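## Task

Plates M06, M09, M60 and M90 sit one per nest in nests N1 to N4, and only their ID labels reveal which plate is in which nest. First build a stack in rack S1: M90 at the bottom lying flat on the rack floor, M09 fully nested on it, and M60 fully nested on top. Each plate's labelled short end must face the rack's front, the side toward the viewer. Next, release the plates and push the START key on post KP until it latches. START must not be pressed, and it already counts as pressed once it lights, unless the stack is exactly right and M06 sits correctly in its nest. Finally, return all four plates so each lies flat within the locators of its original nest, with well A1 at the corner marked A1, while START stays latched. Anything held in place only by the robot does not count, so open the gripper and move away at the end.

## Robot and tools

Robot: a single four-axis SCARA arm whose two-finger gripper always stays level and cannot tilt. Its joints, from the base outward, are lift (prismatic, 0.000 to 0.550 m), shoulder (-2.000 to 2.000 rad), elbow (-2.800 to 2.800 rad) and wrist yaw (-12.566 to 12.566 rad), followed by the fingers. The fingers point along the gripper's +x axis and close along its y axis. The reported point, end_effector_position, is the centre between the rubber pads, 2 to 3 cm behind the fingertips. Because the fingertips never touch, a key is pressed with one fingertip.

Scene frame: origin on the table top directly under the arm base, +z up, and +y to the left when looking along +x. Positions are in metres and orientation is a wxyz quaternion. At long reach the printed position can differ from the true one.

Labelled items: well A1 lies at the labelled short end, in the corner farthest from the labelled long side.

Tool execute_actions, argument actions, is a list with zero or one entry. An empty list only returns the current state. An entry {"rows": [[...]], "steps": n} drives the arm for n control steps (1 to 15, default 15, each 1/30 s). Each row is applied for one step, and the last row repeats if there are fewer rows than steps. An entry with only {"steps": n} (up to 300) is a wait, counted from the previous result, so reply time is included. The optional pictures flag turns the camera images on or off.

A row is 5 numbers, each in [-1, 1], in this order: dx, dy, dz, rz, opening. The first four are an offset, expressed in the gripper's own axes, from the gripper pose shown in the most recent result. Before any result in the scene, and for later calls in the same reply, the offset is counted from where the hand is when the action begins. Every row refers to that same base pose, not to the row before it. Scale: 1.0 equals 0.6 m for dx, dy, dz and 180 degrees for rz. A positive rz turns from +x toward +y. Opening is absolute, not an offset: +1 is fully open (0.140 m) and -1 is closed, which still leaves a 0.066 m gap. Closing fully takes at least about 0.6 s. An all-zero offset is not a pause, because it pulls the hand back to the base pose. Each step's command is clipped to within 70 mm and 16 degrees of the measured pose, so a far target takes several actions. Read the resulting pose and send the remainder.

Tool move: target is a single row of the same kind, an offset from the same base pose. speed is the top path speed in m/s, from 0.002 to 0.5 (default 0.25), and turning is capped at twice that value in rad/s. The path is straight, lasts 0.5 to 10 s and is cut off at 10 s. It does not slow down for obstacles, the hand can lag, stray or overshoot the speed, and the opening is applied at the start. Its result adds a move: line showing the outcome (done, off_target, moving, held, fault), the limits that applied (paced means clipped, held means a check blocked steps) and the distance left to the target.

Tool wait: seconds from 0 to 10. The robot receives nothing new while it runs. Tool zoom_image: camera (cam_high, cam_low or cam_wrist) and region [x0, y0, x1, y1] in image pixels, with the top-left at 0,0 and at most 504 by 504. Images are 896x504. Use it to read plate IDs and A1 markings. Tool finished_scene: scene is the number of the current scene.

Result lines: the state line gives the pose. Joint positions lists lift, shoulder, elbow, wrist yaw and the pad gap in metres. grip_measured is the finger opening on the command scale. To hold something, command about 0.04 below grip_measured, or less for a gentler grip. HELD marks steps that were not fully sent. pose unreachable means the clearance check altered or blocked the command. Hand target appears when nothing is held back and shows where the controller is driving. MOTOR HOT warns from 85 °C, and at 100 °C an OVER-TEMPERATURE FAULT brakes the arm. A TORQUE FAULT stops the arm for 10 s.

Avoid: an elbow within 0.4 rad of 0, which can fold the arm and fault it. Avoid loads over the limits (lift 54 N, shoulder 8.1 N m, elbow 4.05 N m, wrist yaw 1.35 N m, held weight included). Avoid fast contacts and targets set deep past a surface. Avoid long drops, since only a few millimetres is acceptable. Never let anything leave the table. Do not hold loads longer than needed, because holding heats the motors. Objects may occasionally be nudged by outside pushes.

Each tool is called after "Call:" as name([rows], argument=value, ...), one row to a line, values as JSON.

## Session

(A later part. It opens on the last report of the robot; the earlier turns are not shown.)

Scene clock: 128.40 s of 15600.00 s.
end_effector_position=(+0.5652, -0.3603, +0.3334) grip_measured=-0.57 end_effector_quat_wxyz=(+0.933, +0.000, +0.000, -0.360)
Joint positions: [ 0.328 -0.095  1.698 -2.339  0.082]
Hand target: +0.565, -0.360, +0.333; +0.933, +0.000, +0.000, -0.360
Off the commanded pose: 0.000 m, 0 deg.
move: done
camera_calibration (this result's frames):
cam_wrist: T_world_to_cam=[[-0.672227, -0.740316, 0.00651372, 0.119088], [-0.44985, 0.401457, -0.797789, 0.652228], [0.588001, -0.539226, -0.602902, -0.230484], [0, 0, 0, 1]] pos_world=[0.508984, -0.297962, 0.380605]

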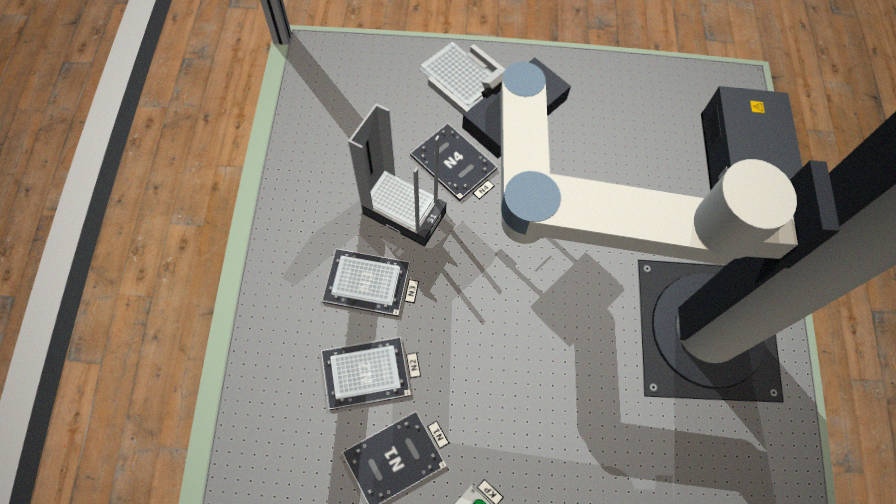

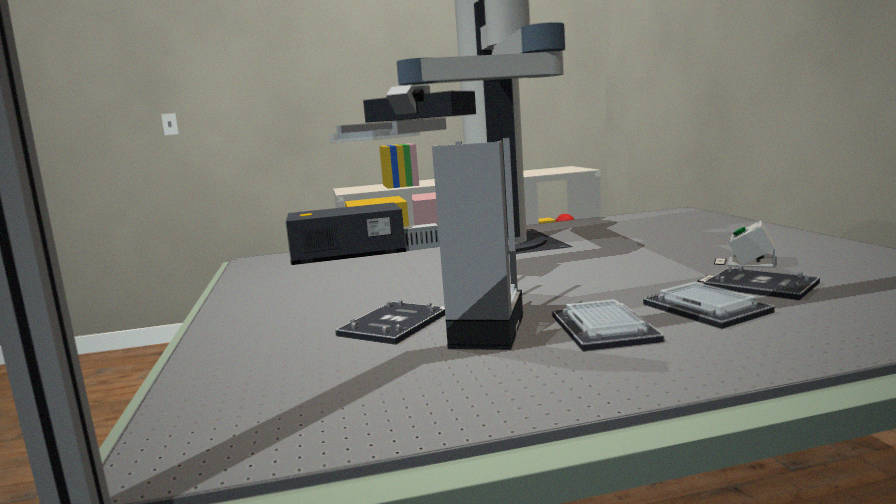

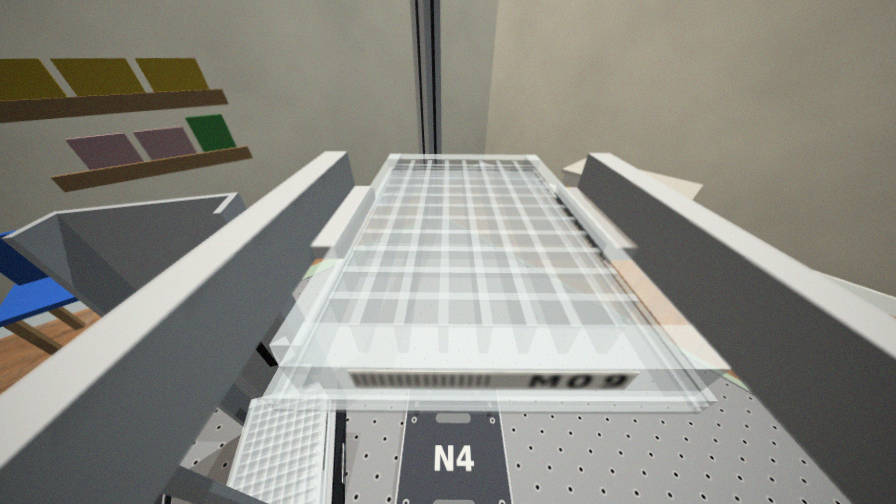

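Call:
move(target=[-0.0143,0.2859,0,0.0933,-0.62], speed=0.15)

Call:
move(target=[0,0,-0.02,0,-0.62], speed=0.02)

Scene clock: 133.53 s of 15600.00 s.
end_effector_position=(+0.6741, -0.2273, +0.3334) grip_measured=-0.57 end_effector_quat_wxyz=(+0.976, +0.000, +0.000, -0.219)
Joint positions: [ 0.328  0.187  1.802 -2.431  0.082]
Hand target: +0.674, -0.227, +0.333; +0.976, +0.000, +0.000, -0.220
Off the commanded pose: 0.000 m, 0 deg.
After step 90, 0.67 s passed at rest.
move: done
camera_calibration (this result's frames):
cam_wrist: T_world_to_cam=[[-0.42917, -0.9032, 0.00651372, 0.0899416], [-0.546795, 0.254065, -0.797789, 0.67964], [0.718908, -0.345949, -0.602902, -0.267073], [0, 0, 0, 1]] pos_world=[0.602225, -0.183831, 0.380605]

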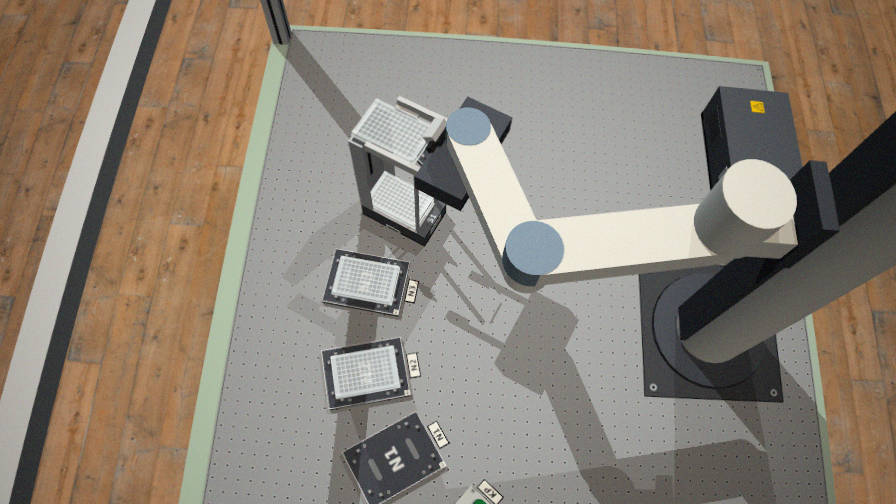

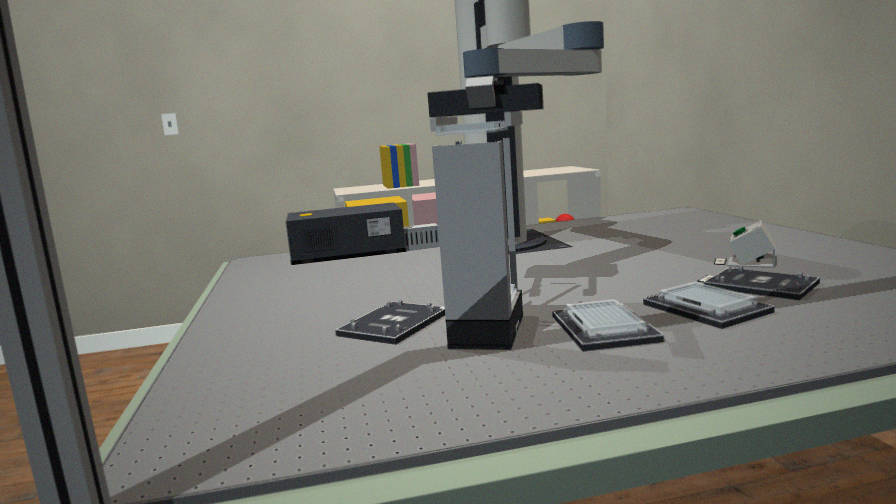

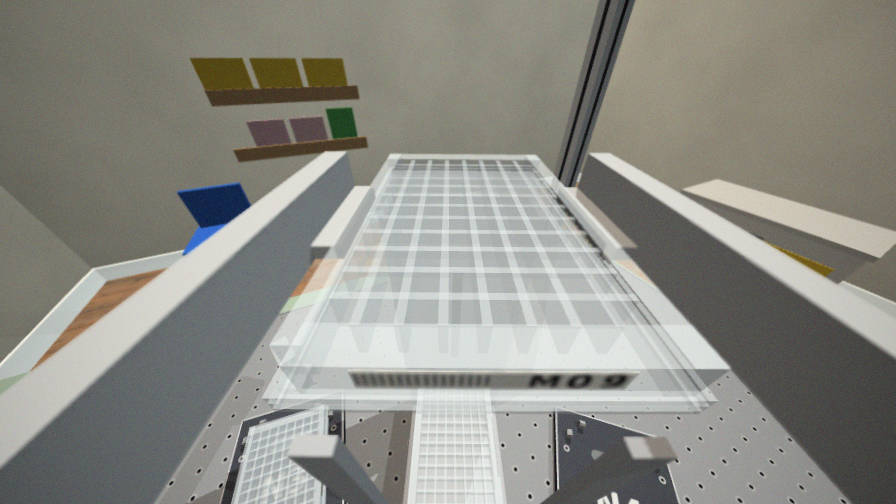

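Scene clock: 134.37 s of 15600.00 s.
end_effector_position=(+0.6741, -0.2273, +0.3213) grip_measured=-0.57 end_effector_quat_wxyz=(+0.976, +0.000, +0.000, -0.219)
Joint positions: [ 0.316  0.187  1.802 -2.431  0.082]
Hand target: +0.674, -0.227, +0.321; +0.976, +0.000, +0.000, -0.219
Off the commanded pose: 0.000 m, 0 deg.
move: done
camera_calibration (this result's frames):
cam_wrist: T_world_to_cam=[[-0.429161, -0.903205, 0.00651372, 0.0900199], [-0.546797, 0.254059, -0.797789, 0.670026], [0.718911, -0.345942, -0.602902, -0.274339], [0, 0, 0, 1]] pos_world=[0.602227, -0.183825, 0.368553]

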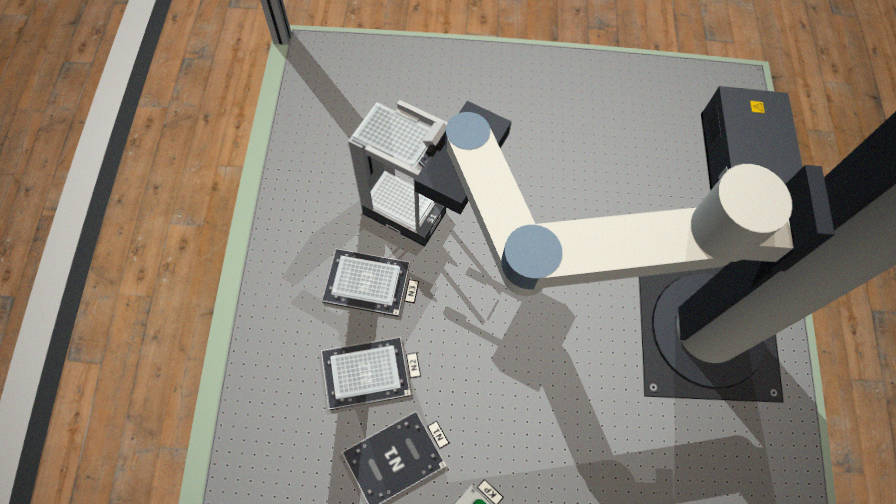

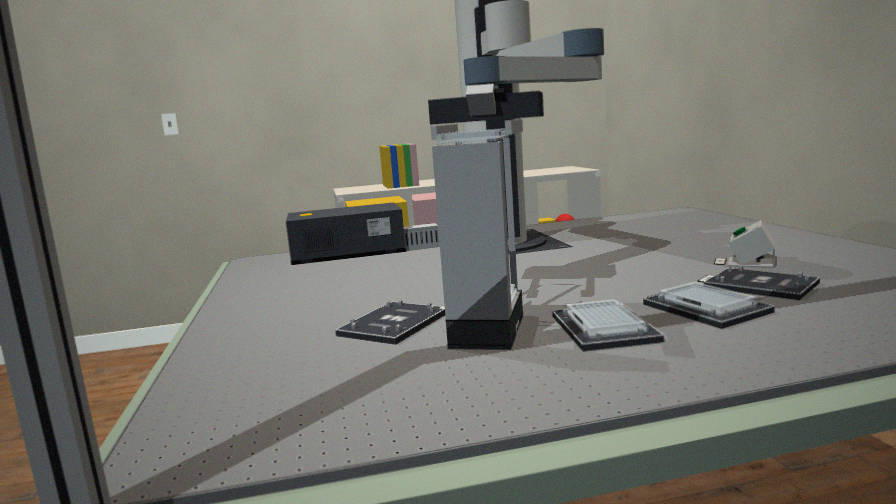

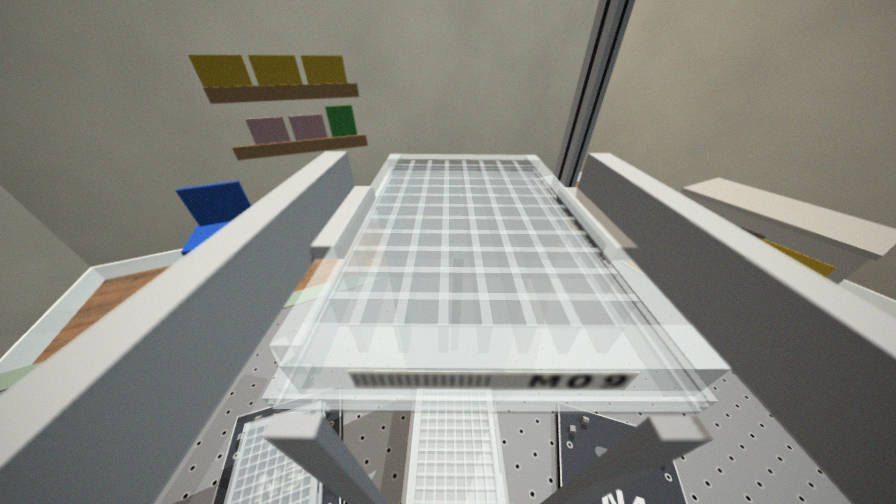

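Call:
move(target=[0,0,-0.008,0,-0.62], speed=0.005)

Scene clock: 137.53 s of 15600.00 s.
end_effector_position=(+0.6741, -0.2273, +0.3166) grip_measured=-0.57 end_effector_quat_wxyz=(+0.976, +0.000, +0.000, -0.219)
Joint positions: [ 0.312  0.187  1.802 -2.431  0.082]
Hand target: +0.674, -0.227, +0.317; +0.976, +0.000, +0.000, -0.219
Off the commanded pose: 0.000 m, 0 deg.
move: done
camera_calibration (this result's frames):
cam_wrist: T_world_to_cam=[[-0.429161, -0.903205, 0.00651372, 0.0900509], [-0.546797, 0.254059, -0.797789, 0.666213], [0.718912, -0.345941, -0.602902, -0.27722], [0, 0, 0, 1]] pos_world=[0.602227, -0.183825, 0.363775]

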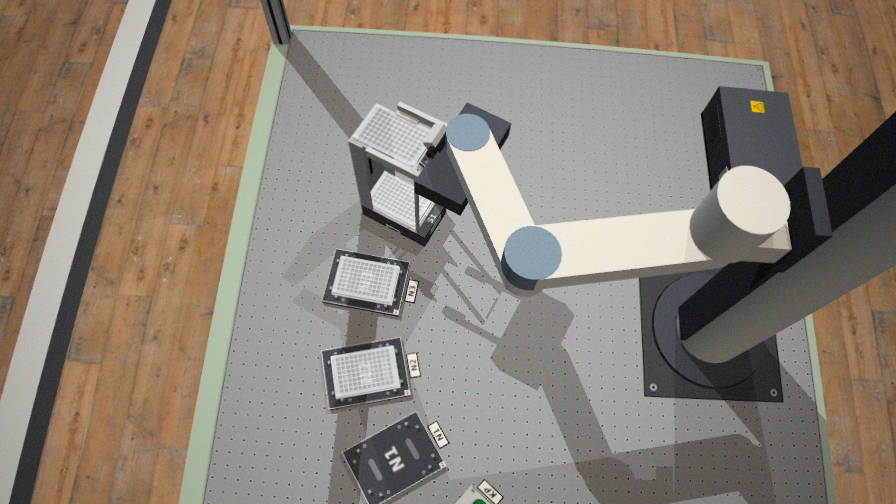

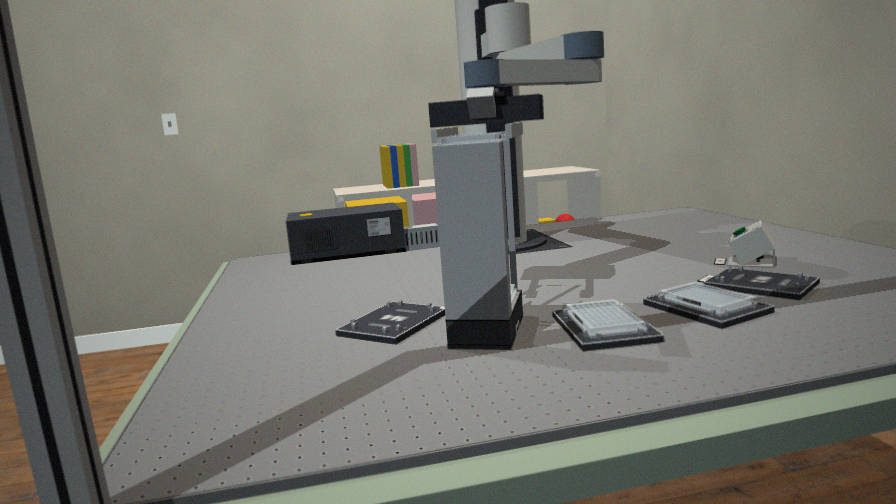

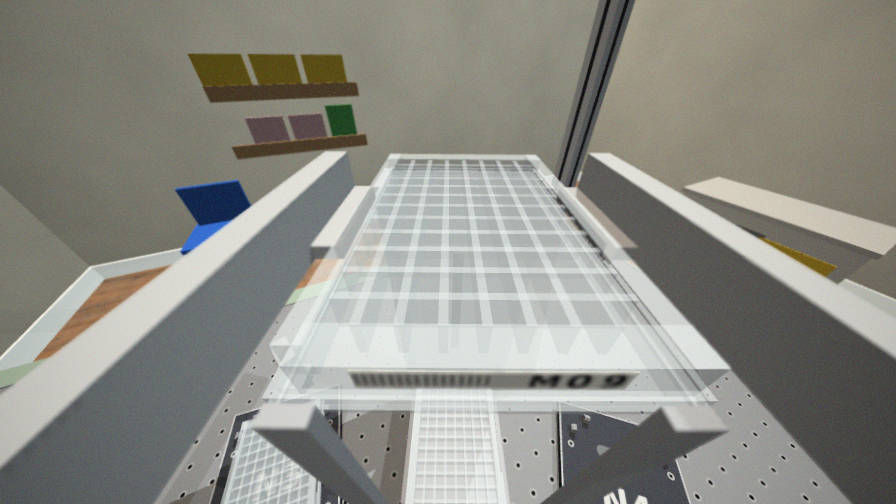

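Clean. Down to .092, then .0842.

Call:
move(target=[0,0,-0.3743,0,-0.62], speed=0.07)

Call:
move(target=[0,0,-0.013,0,-0.62], speed=0.006)

Call:
move(target=[0,0,0,0,0.3])

Call:
move(target=[-0.3,0,0.01,0,0.3], speed=0.2)

Scene clock: 143.93 s of 15600.00 s.
end_effector_position=(+0.6741, -0.2273, +0.0919) grip_measured=-0.57 end_effector_quat_wxyz=(+0.976, +0.000, +0.000, -0.219)
Joint positions: [ 0.087  0.187  1.802 -2.431  0.082]
Hand target: +0.674, -0.227, +0.092; +0.976, +0.000, +0.000, -0.219
Off the commanded pose: 0.000 m, 0 deg.
move: done
camera_calibration (this result's frames):
cam_wrist: T_world_to_cam=[[-0.429192, -0.90319, 0.00651372, 0.0915273], [-0.546788, 0.254078, -0.797789, 0.486983], [0.7189, -0.345966, -0.602902, -0.412659], [0, 0, 0, 1]] pos_world=[0.60222, -0.183831, 0.139121]

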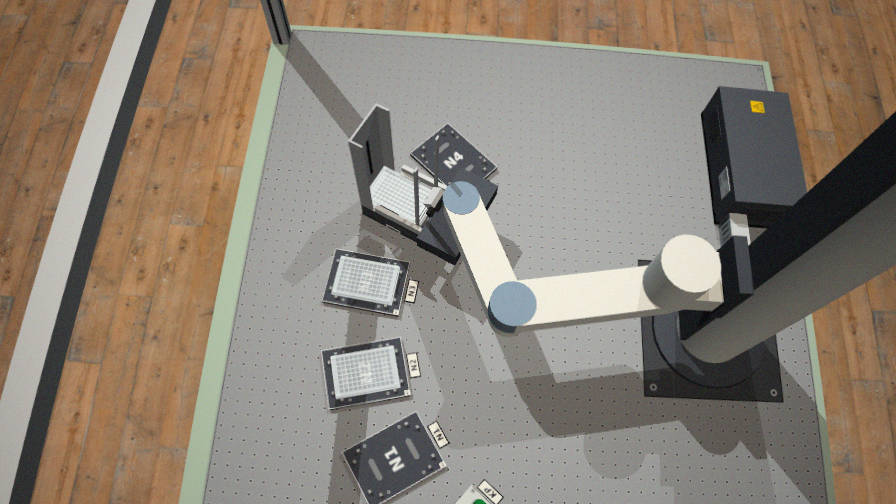

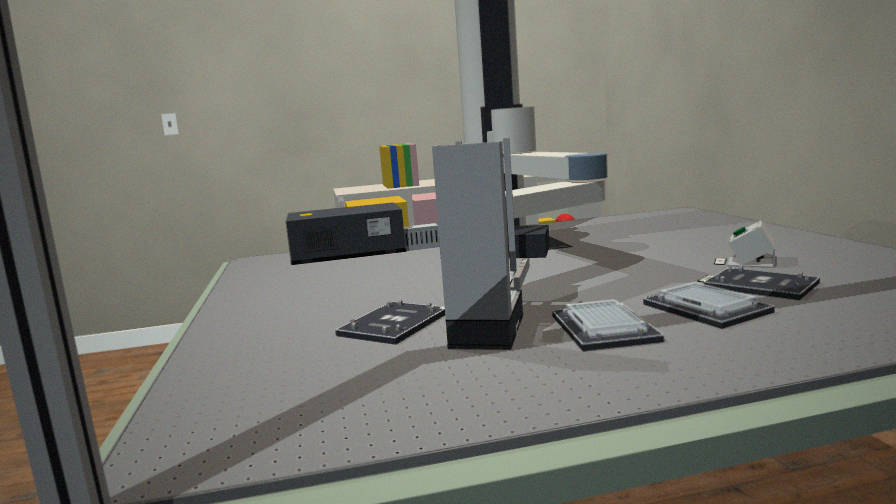

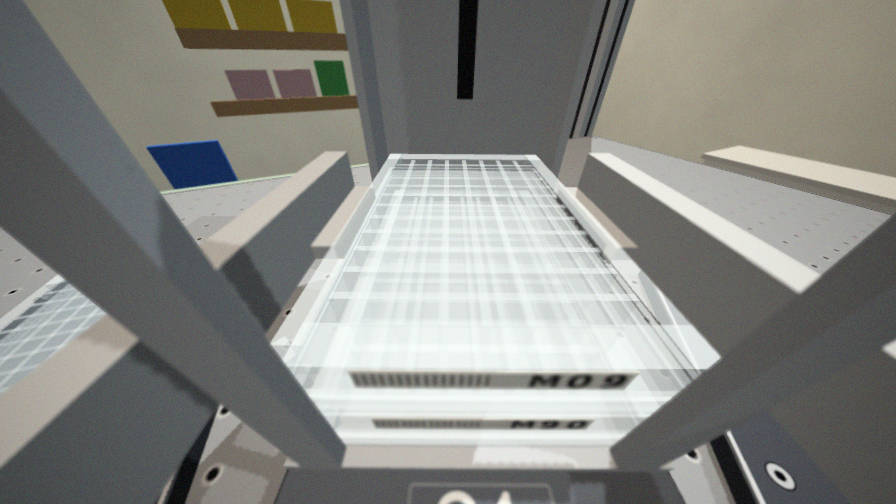

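Scene clock: 145.47 s of 15600.00 s.
end_effector_position=(+0.6741, -0.2273, +0.0841) grip_measured=-0.57 end_effector_quat_wxyz=(+0.976, +0.000, +0.000, -0.219)
Joint positions: [ 0.079  0.187  1.802 -2.431  0.082]
Hand target: +0.674, -0.227, +0.084; +0.976, +0.000, +0.000, -0.219
Off the commanded pose: 0.000 m, 0 deg.
move: done
camera_calibration (this result's frames):
cam_wrist: T_world_to_cam=[[-0.429192, -0.90319, 0.00651372, 0.091578], [-0.546788, 0.254078, -0.797789, 0.480774], [0.7189, -0.345966, -0.602902, -0.417352], [0, 0, 0, 1]] pos_world=[0.60222, -0.183831, 0.131337]

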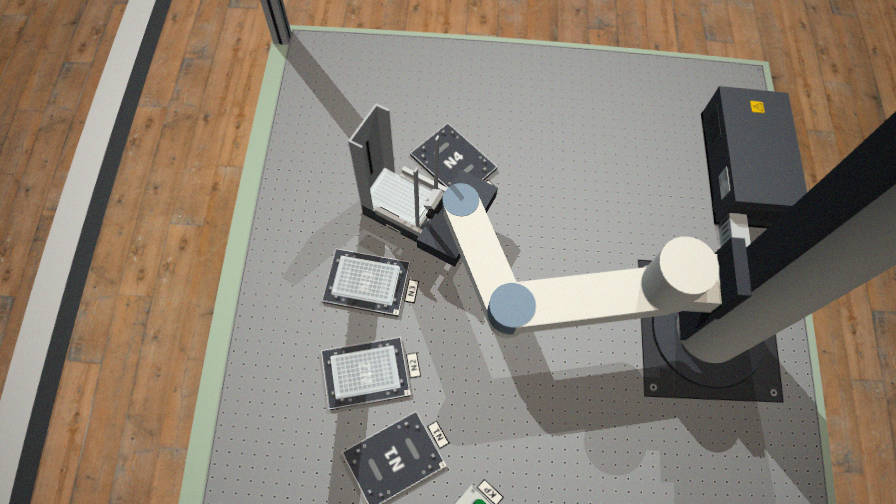

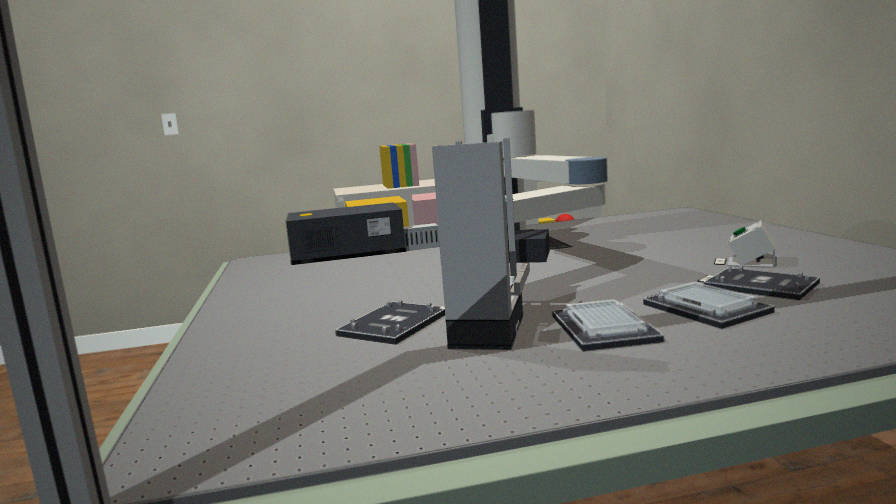

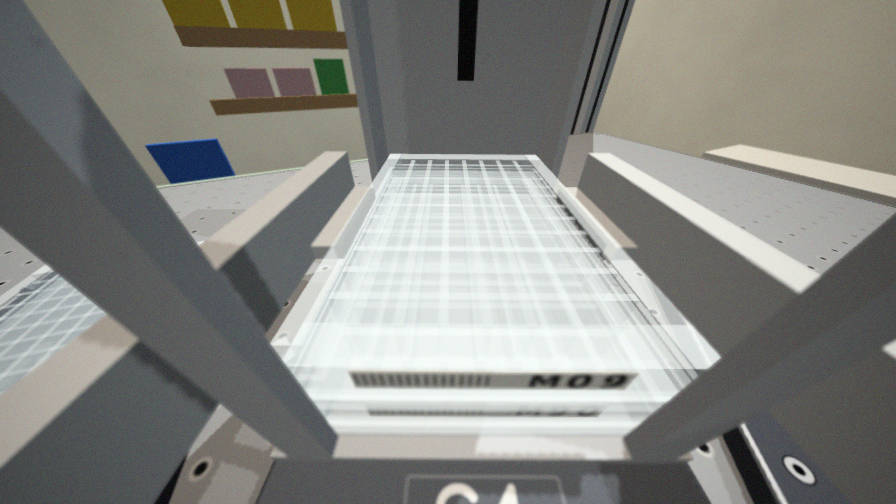

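Scene clock: 145.97 s of 15600.00 s.
end_effector_position=(+0.6741, -0.2273, +0.0841) grip_measured=+0.30 end_effector_quat_wxyz=(+0.976, +0.000, +0.000, -0.219)
Joint positions: [ 0.079  0.187  1.802 -2.431  0.114]
Hand target: +0.674, -0.227, +0.084; +0.976, +0.000, +0.000, -0.219
Off the commanded pose: 0.000 m, 0 deg.
move: done
camera_calibration (this result's frames):
cam_wrist: T_world_to_cam=[[-0.429186, -0.903193, 0.00651372, 0.0915743], [-0.54679, 0.254074, -0.797789, 0.480774], [0.718902, -0.345961, -0.602902, -0.417352], [0, 0, 0, 1]] pos_world=[0.60222, -0.183831, 0.131337]

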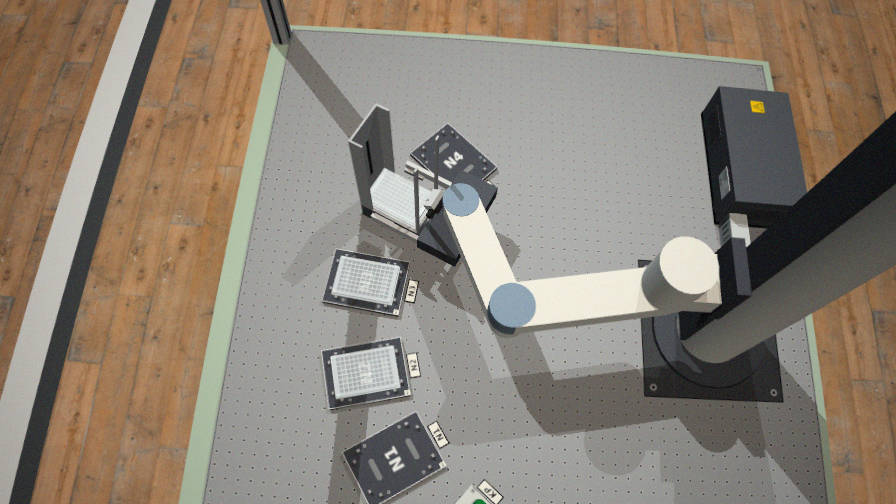

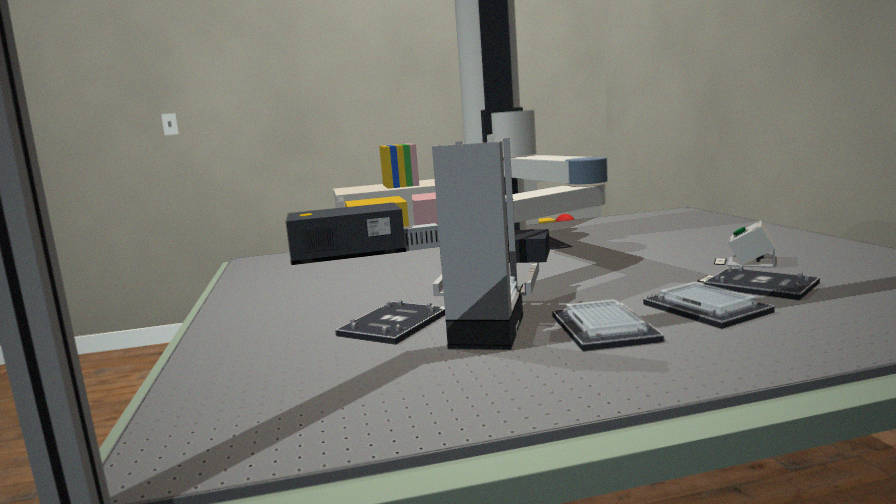

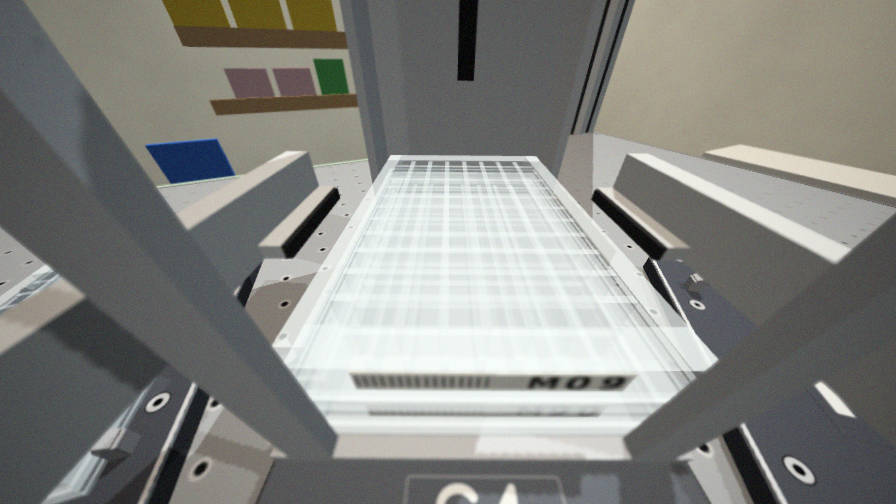

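Scene clock: 147.23 s of 15600.00 s.
end_effector_position=(+0.5114, -0.1502, +0.0901) grip_measured=+0.30 end_effector_quat_wxyz=(+0.976, +0.000, +0.000, -0.220)
Joint positions: [ 0.085  0.557  0.898 -1.898  0.114]
Hand target: +0.511, -0.150, +0.090; +0.976, +0.000, +0.000, -0.219
Off the commanded pose: 0.000 m, 0 deg.
move: done
camera_calibration (this result's frames):
cam_wrist: T_world_to_cam=[[-0.429351, -0.903114, 0.00651372, 0.0913815], [-0.546744, 0.254174, -0.797789, 0.37698], [0.718839, -0.346093, -0.602902, -0.270131], [0, 0, 0, 1]] pos_world=[0.439527, -0.106781, 0.137293]

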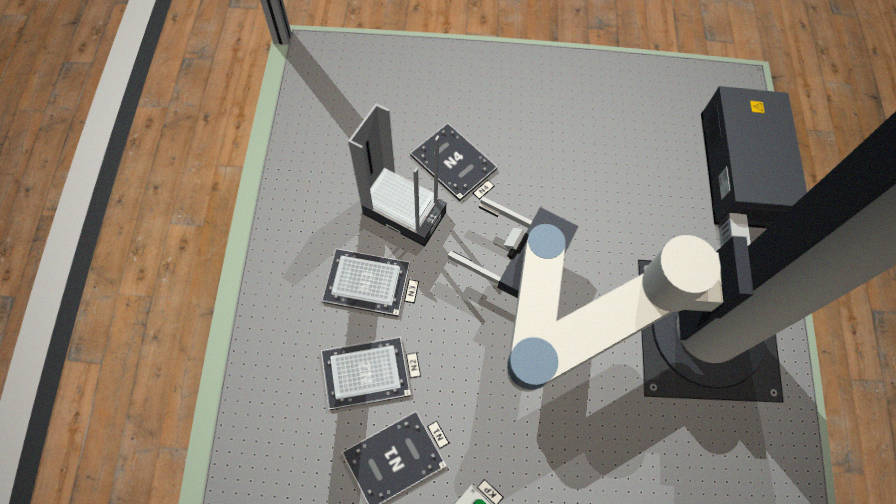

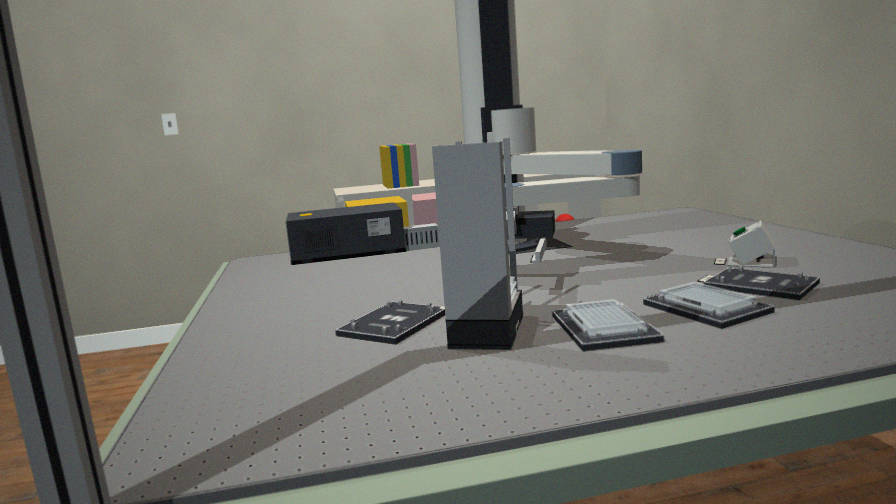

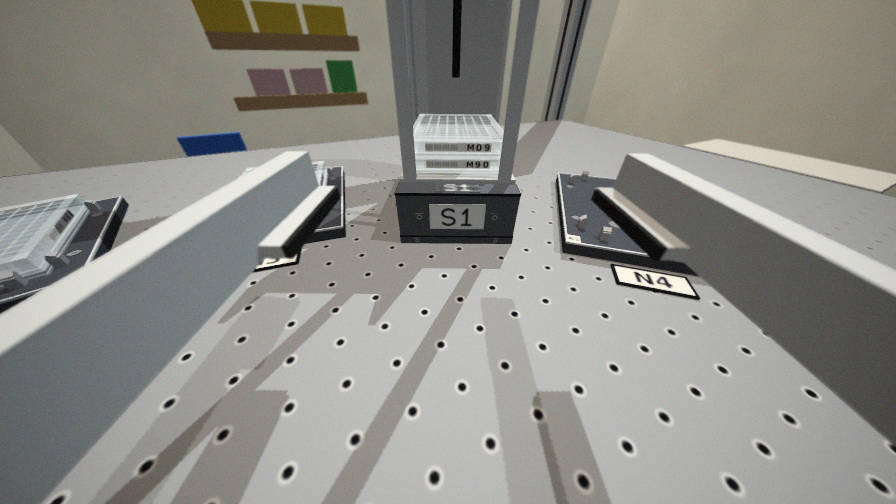

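Call:
move(target=[-0.122,0.403,0,0.208,0.2])

Scene clock: 151.53 s of 15600.00 s.
end_effector_position=(+0.5488, +0.0998, +0.0901) grip_measured=+0.20 end_effector_quat_wxyz=(+0.994, +0.000, +0.000, +0.105)
Joint positions: [ 0.085  1.227  0.979 -1.995  0.11 ]
Hand target: +0.549, +0.100, +0.090; +0.994, +0.000, +0.000, +0.105
Off the commanded pose: 0.000 m, 0 deg.
move: done
camera_calibration (this result's frames):
cam_wrist: T_world_to_cam=[[0.208666, -0.977965, 0.00651372, -0.00941903], [-0.588558, -0.130892, -0.797789, 0.395249], [0.781062, 0.162637, -0.602902, -0.295393], [0, 0, 0, 1]] pos_world=[0.465313, 0.0905656, 0.137293]

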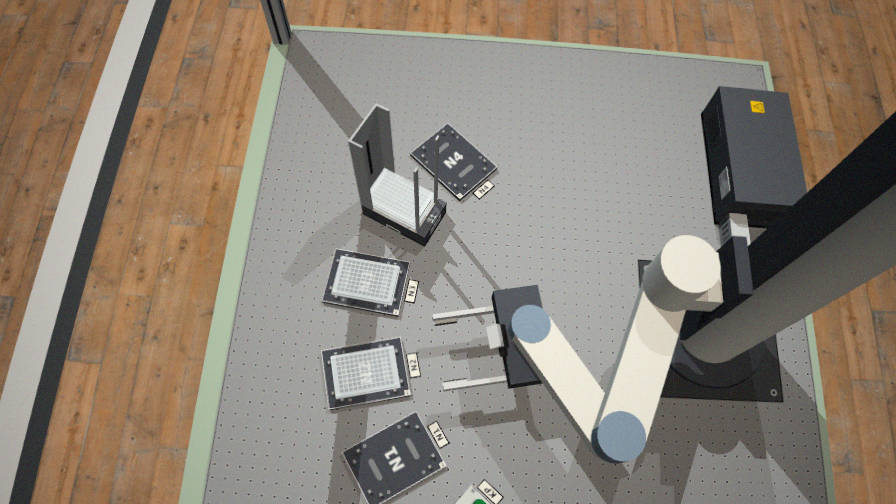

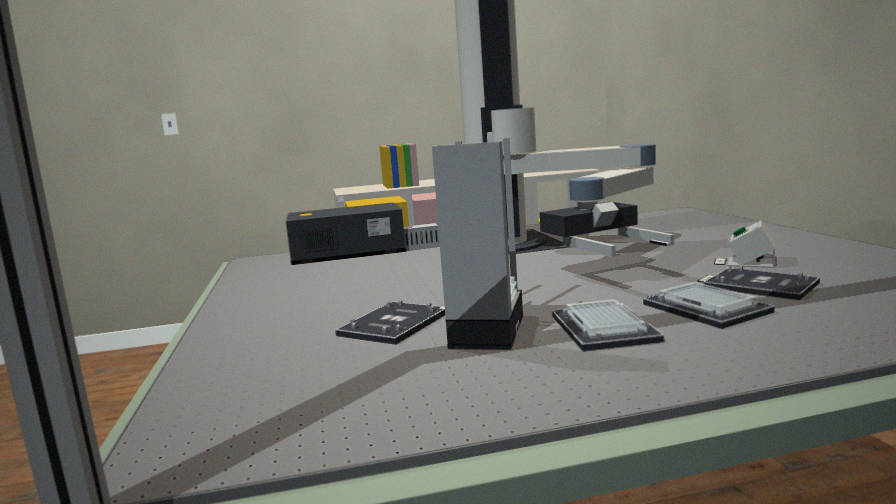

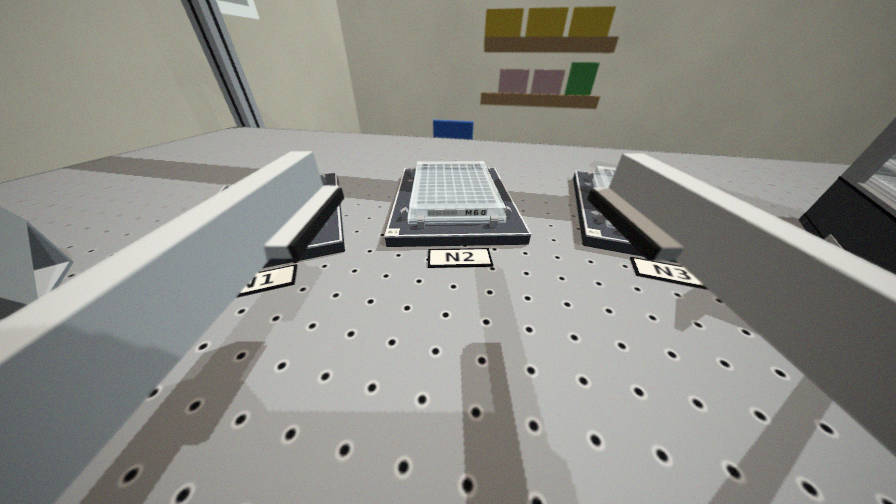

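Call:
move(target=[0.28,0.003,-0.05,0.005,0.2])

Call:
move(target=[0,0,-0.0445,0,0.2], speed=0.04)

Scene clock: 155.20 s of 15600.00 s.
end_effector_position=(+0.7127, +0.1368, +0.0601) grip_measured=+0.20 end_effector_quat_wxyz=(+0.994, +0.000, +0.000, +0.113)
Joint positions: [ 0.055  0.848  1.843 -2.463  0.11 ]
Hand target: +0.713, +0.137, +0.060; +0.994, +0.000, +0.000, +0.113
Off the commanded pose: 0.000 m, 0 deg.
move: done
camera_calibration (this result's frames):
cam_wrist: T_world_to_cam=[[0.224083, -0.974548, 0.00651372, -0.0186993], [-0.586418, -0.14017, -0.797789, 0.472351], [0.778397, 0.174951, -0.602902, -0.447284], [0, 0, 0, 1]] pos_world=[0.62935, 0.126239, 0.10729]

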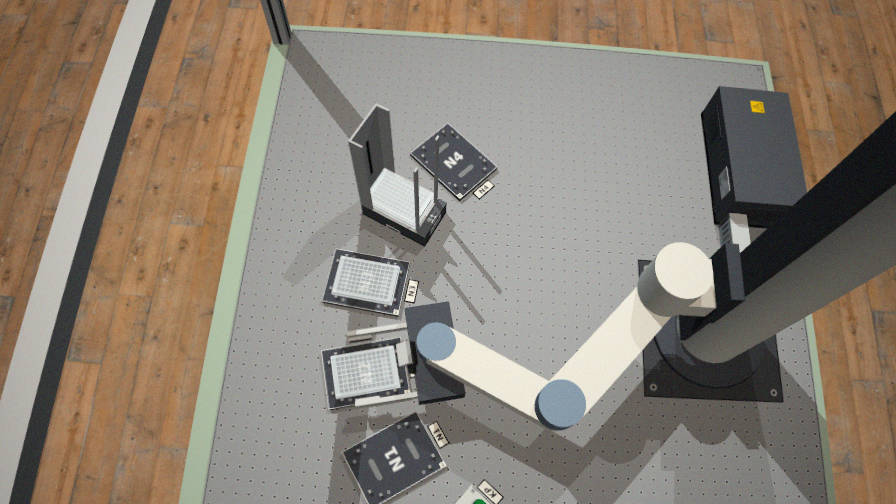

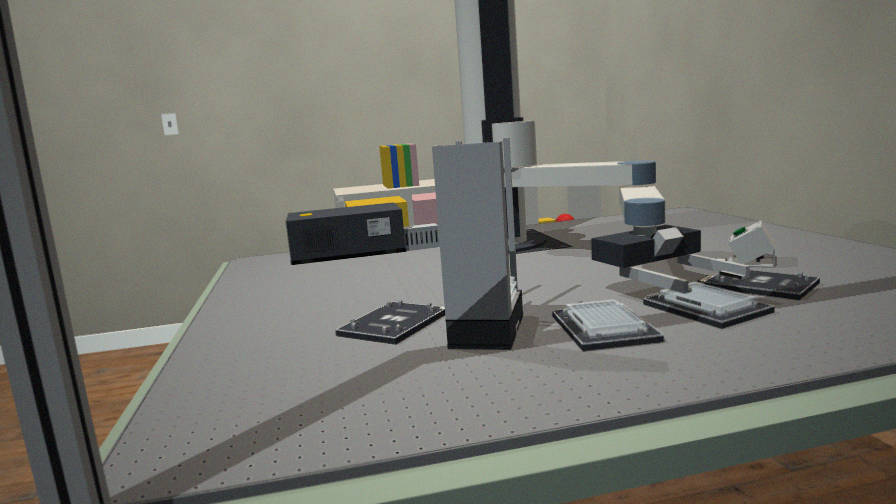

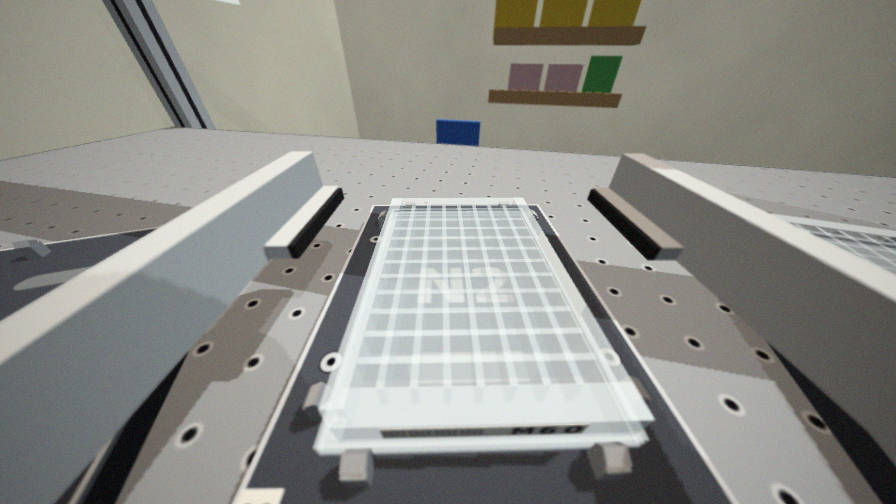

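Scene clock: 156.10 s of 15600.00 s.
end_effector_position=(+0.7127, +0.1368, +0.0333) grip_measured=+0.20 end_effector_quat_wxyz=(+0.994, +0.000, +0.000, +0.113)
Joint positions: [ 0.028  0.848  1.843 -2.463  0.11 ]
Hand target: +0.713, +0.137, +0.033; +0.994, +0.000, +0.000, +0.113
Off the commanded pose: 0.000 m, 0 deg.
move: done
camera_calibration (this result's frames):
cam_wrist: T_world_to_cam=[[0.224057, -0.974554, 0.00651372, -0.0185164], [-0.586421, -0.140155, -0.797789, 0.451], [0.778401, 0.174931, -0.602902, -0.463417], [0, 0, 0, 1]] pos_world=[0.629349, 0.126231, 0.0805283]

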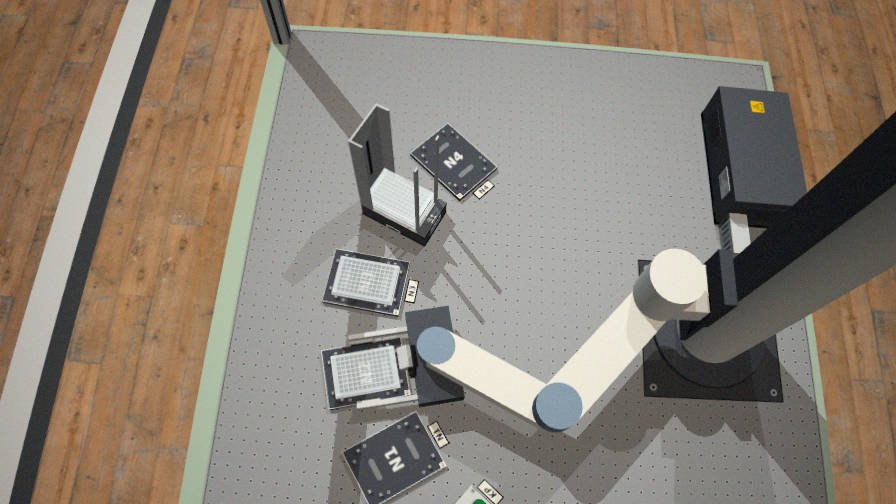

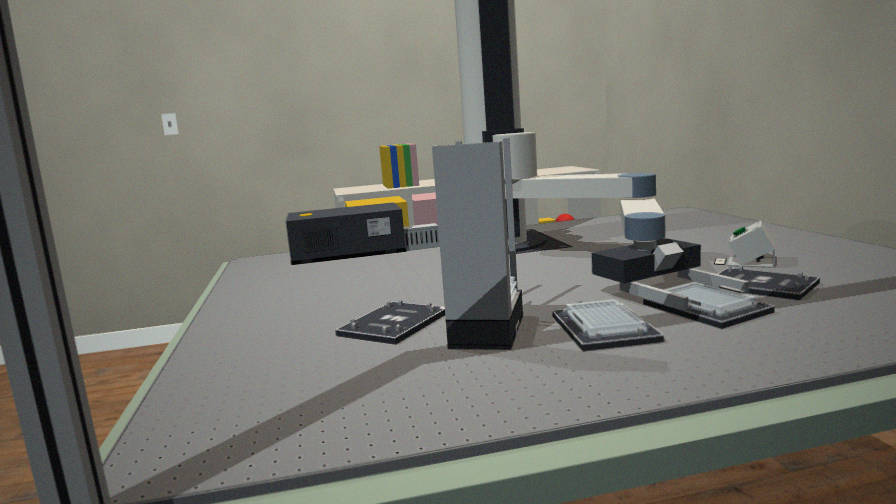

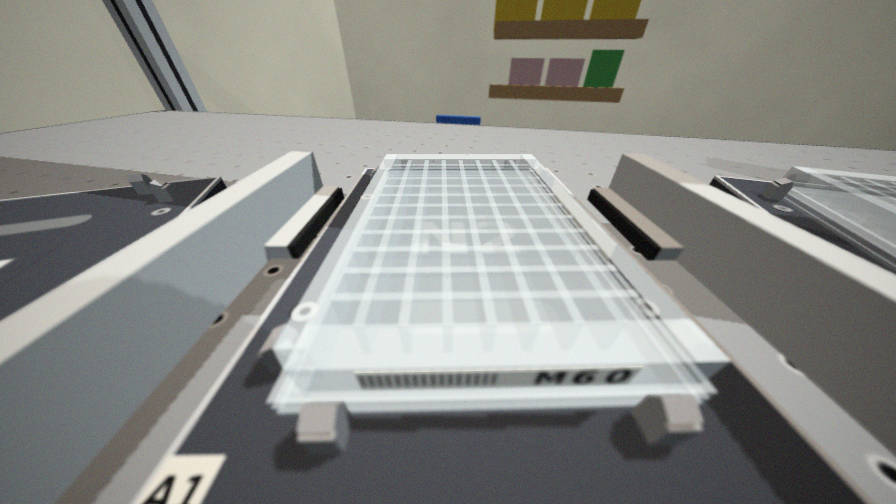

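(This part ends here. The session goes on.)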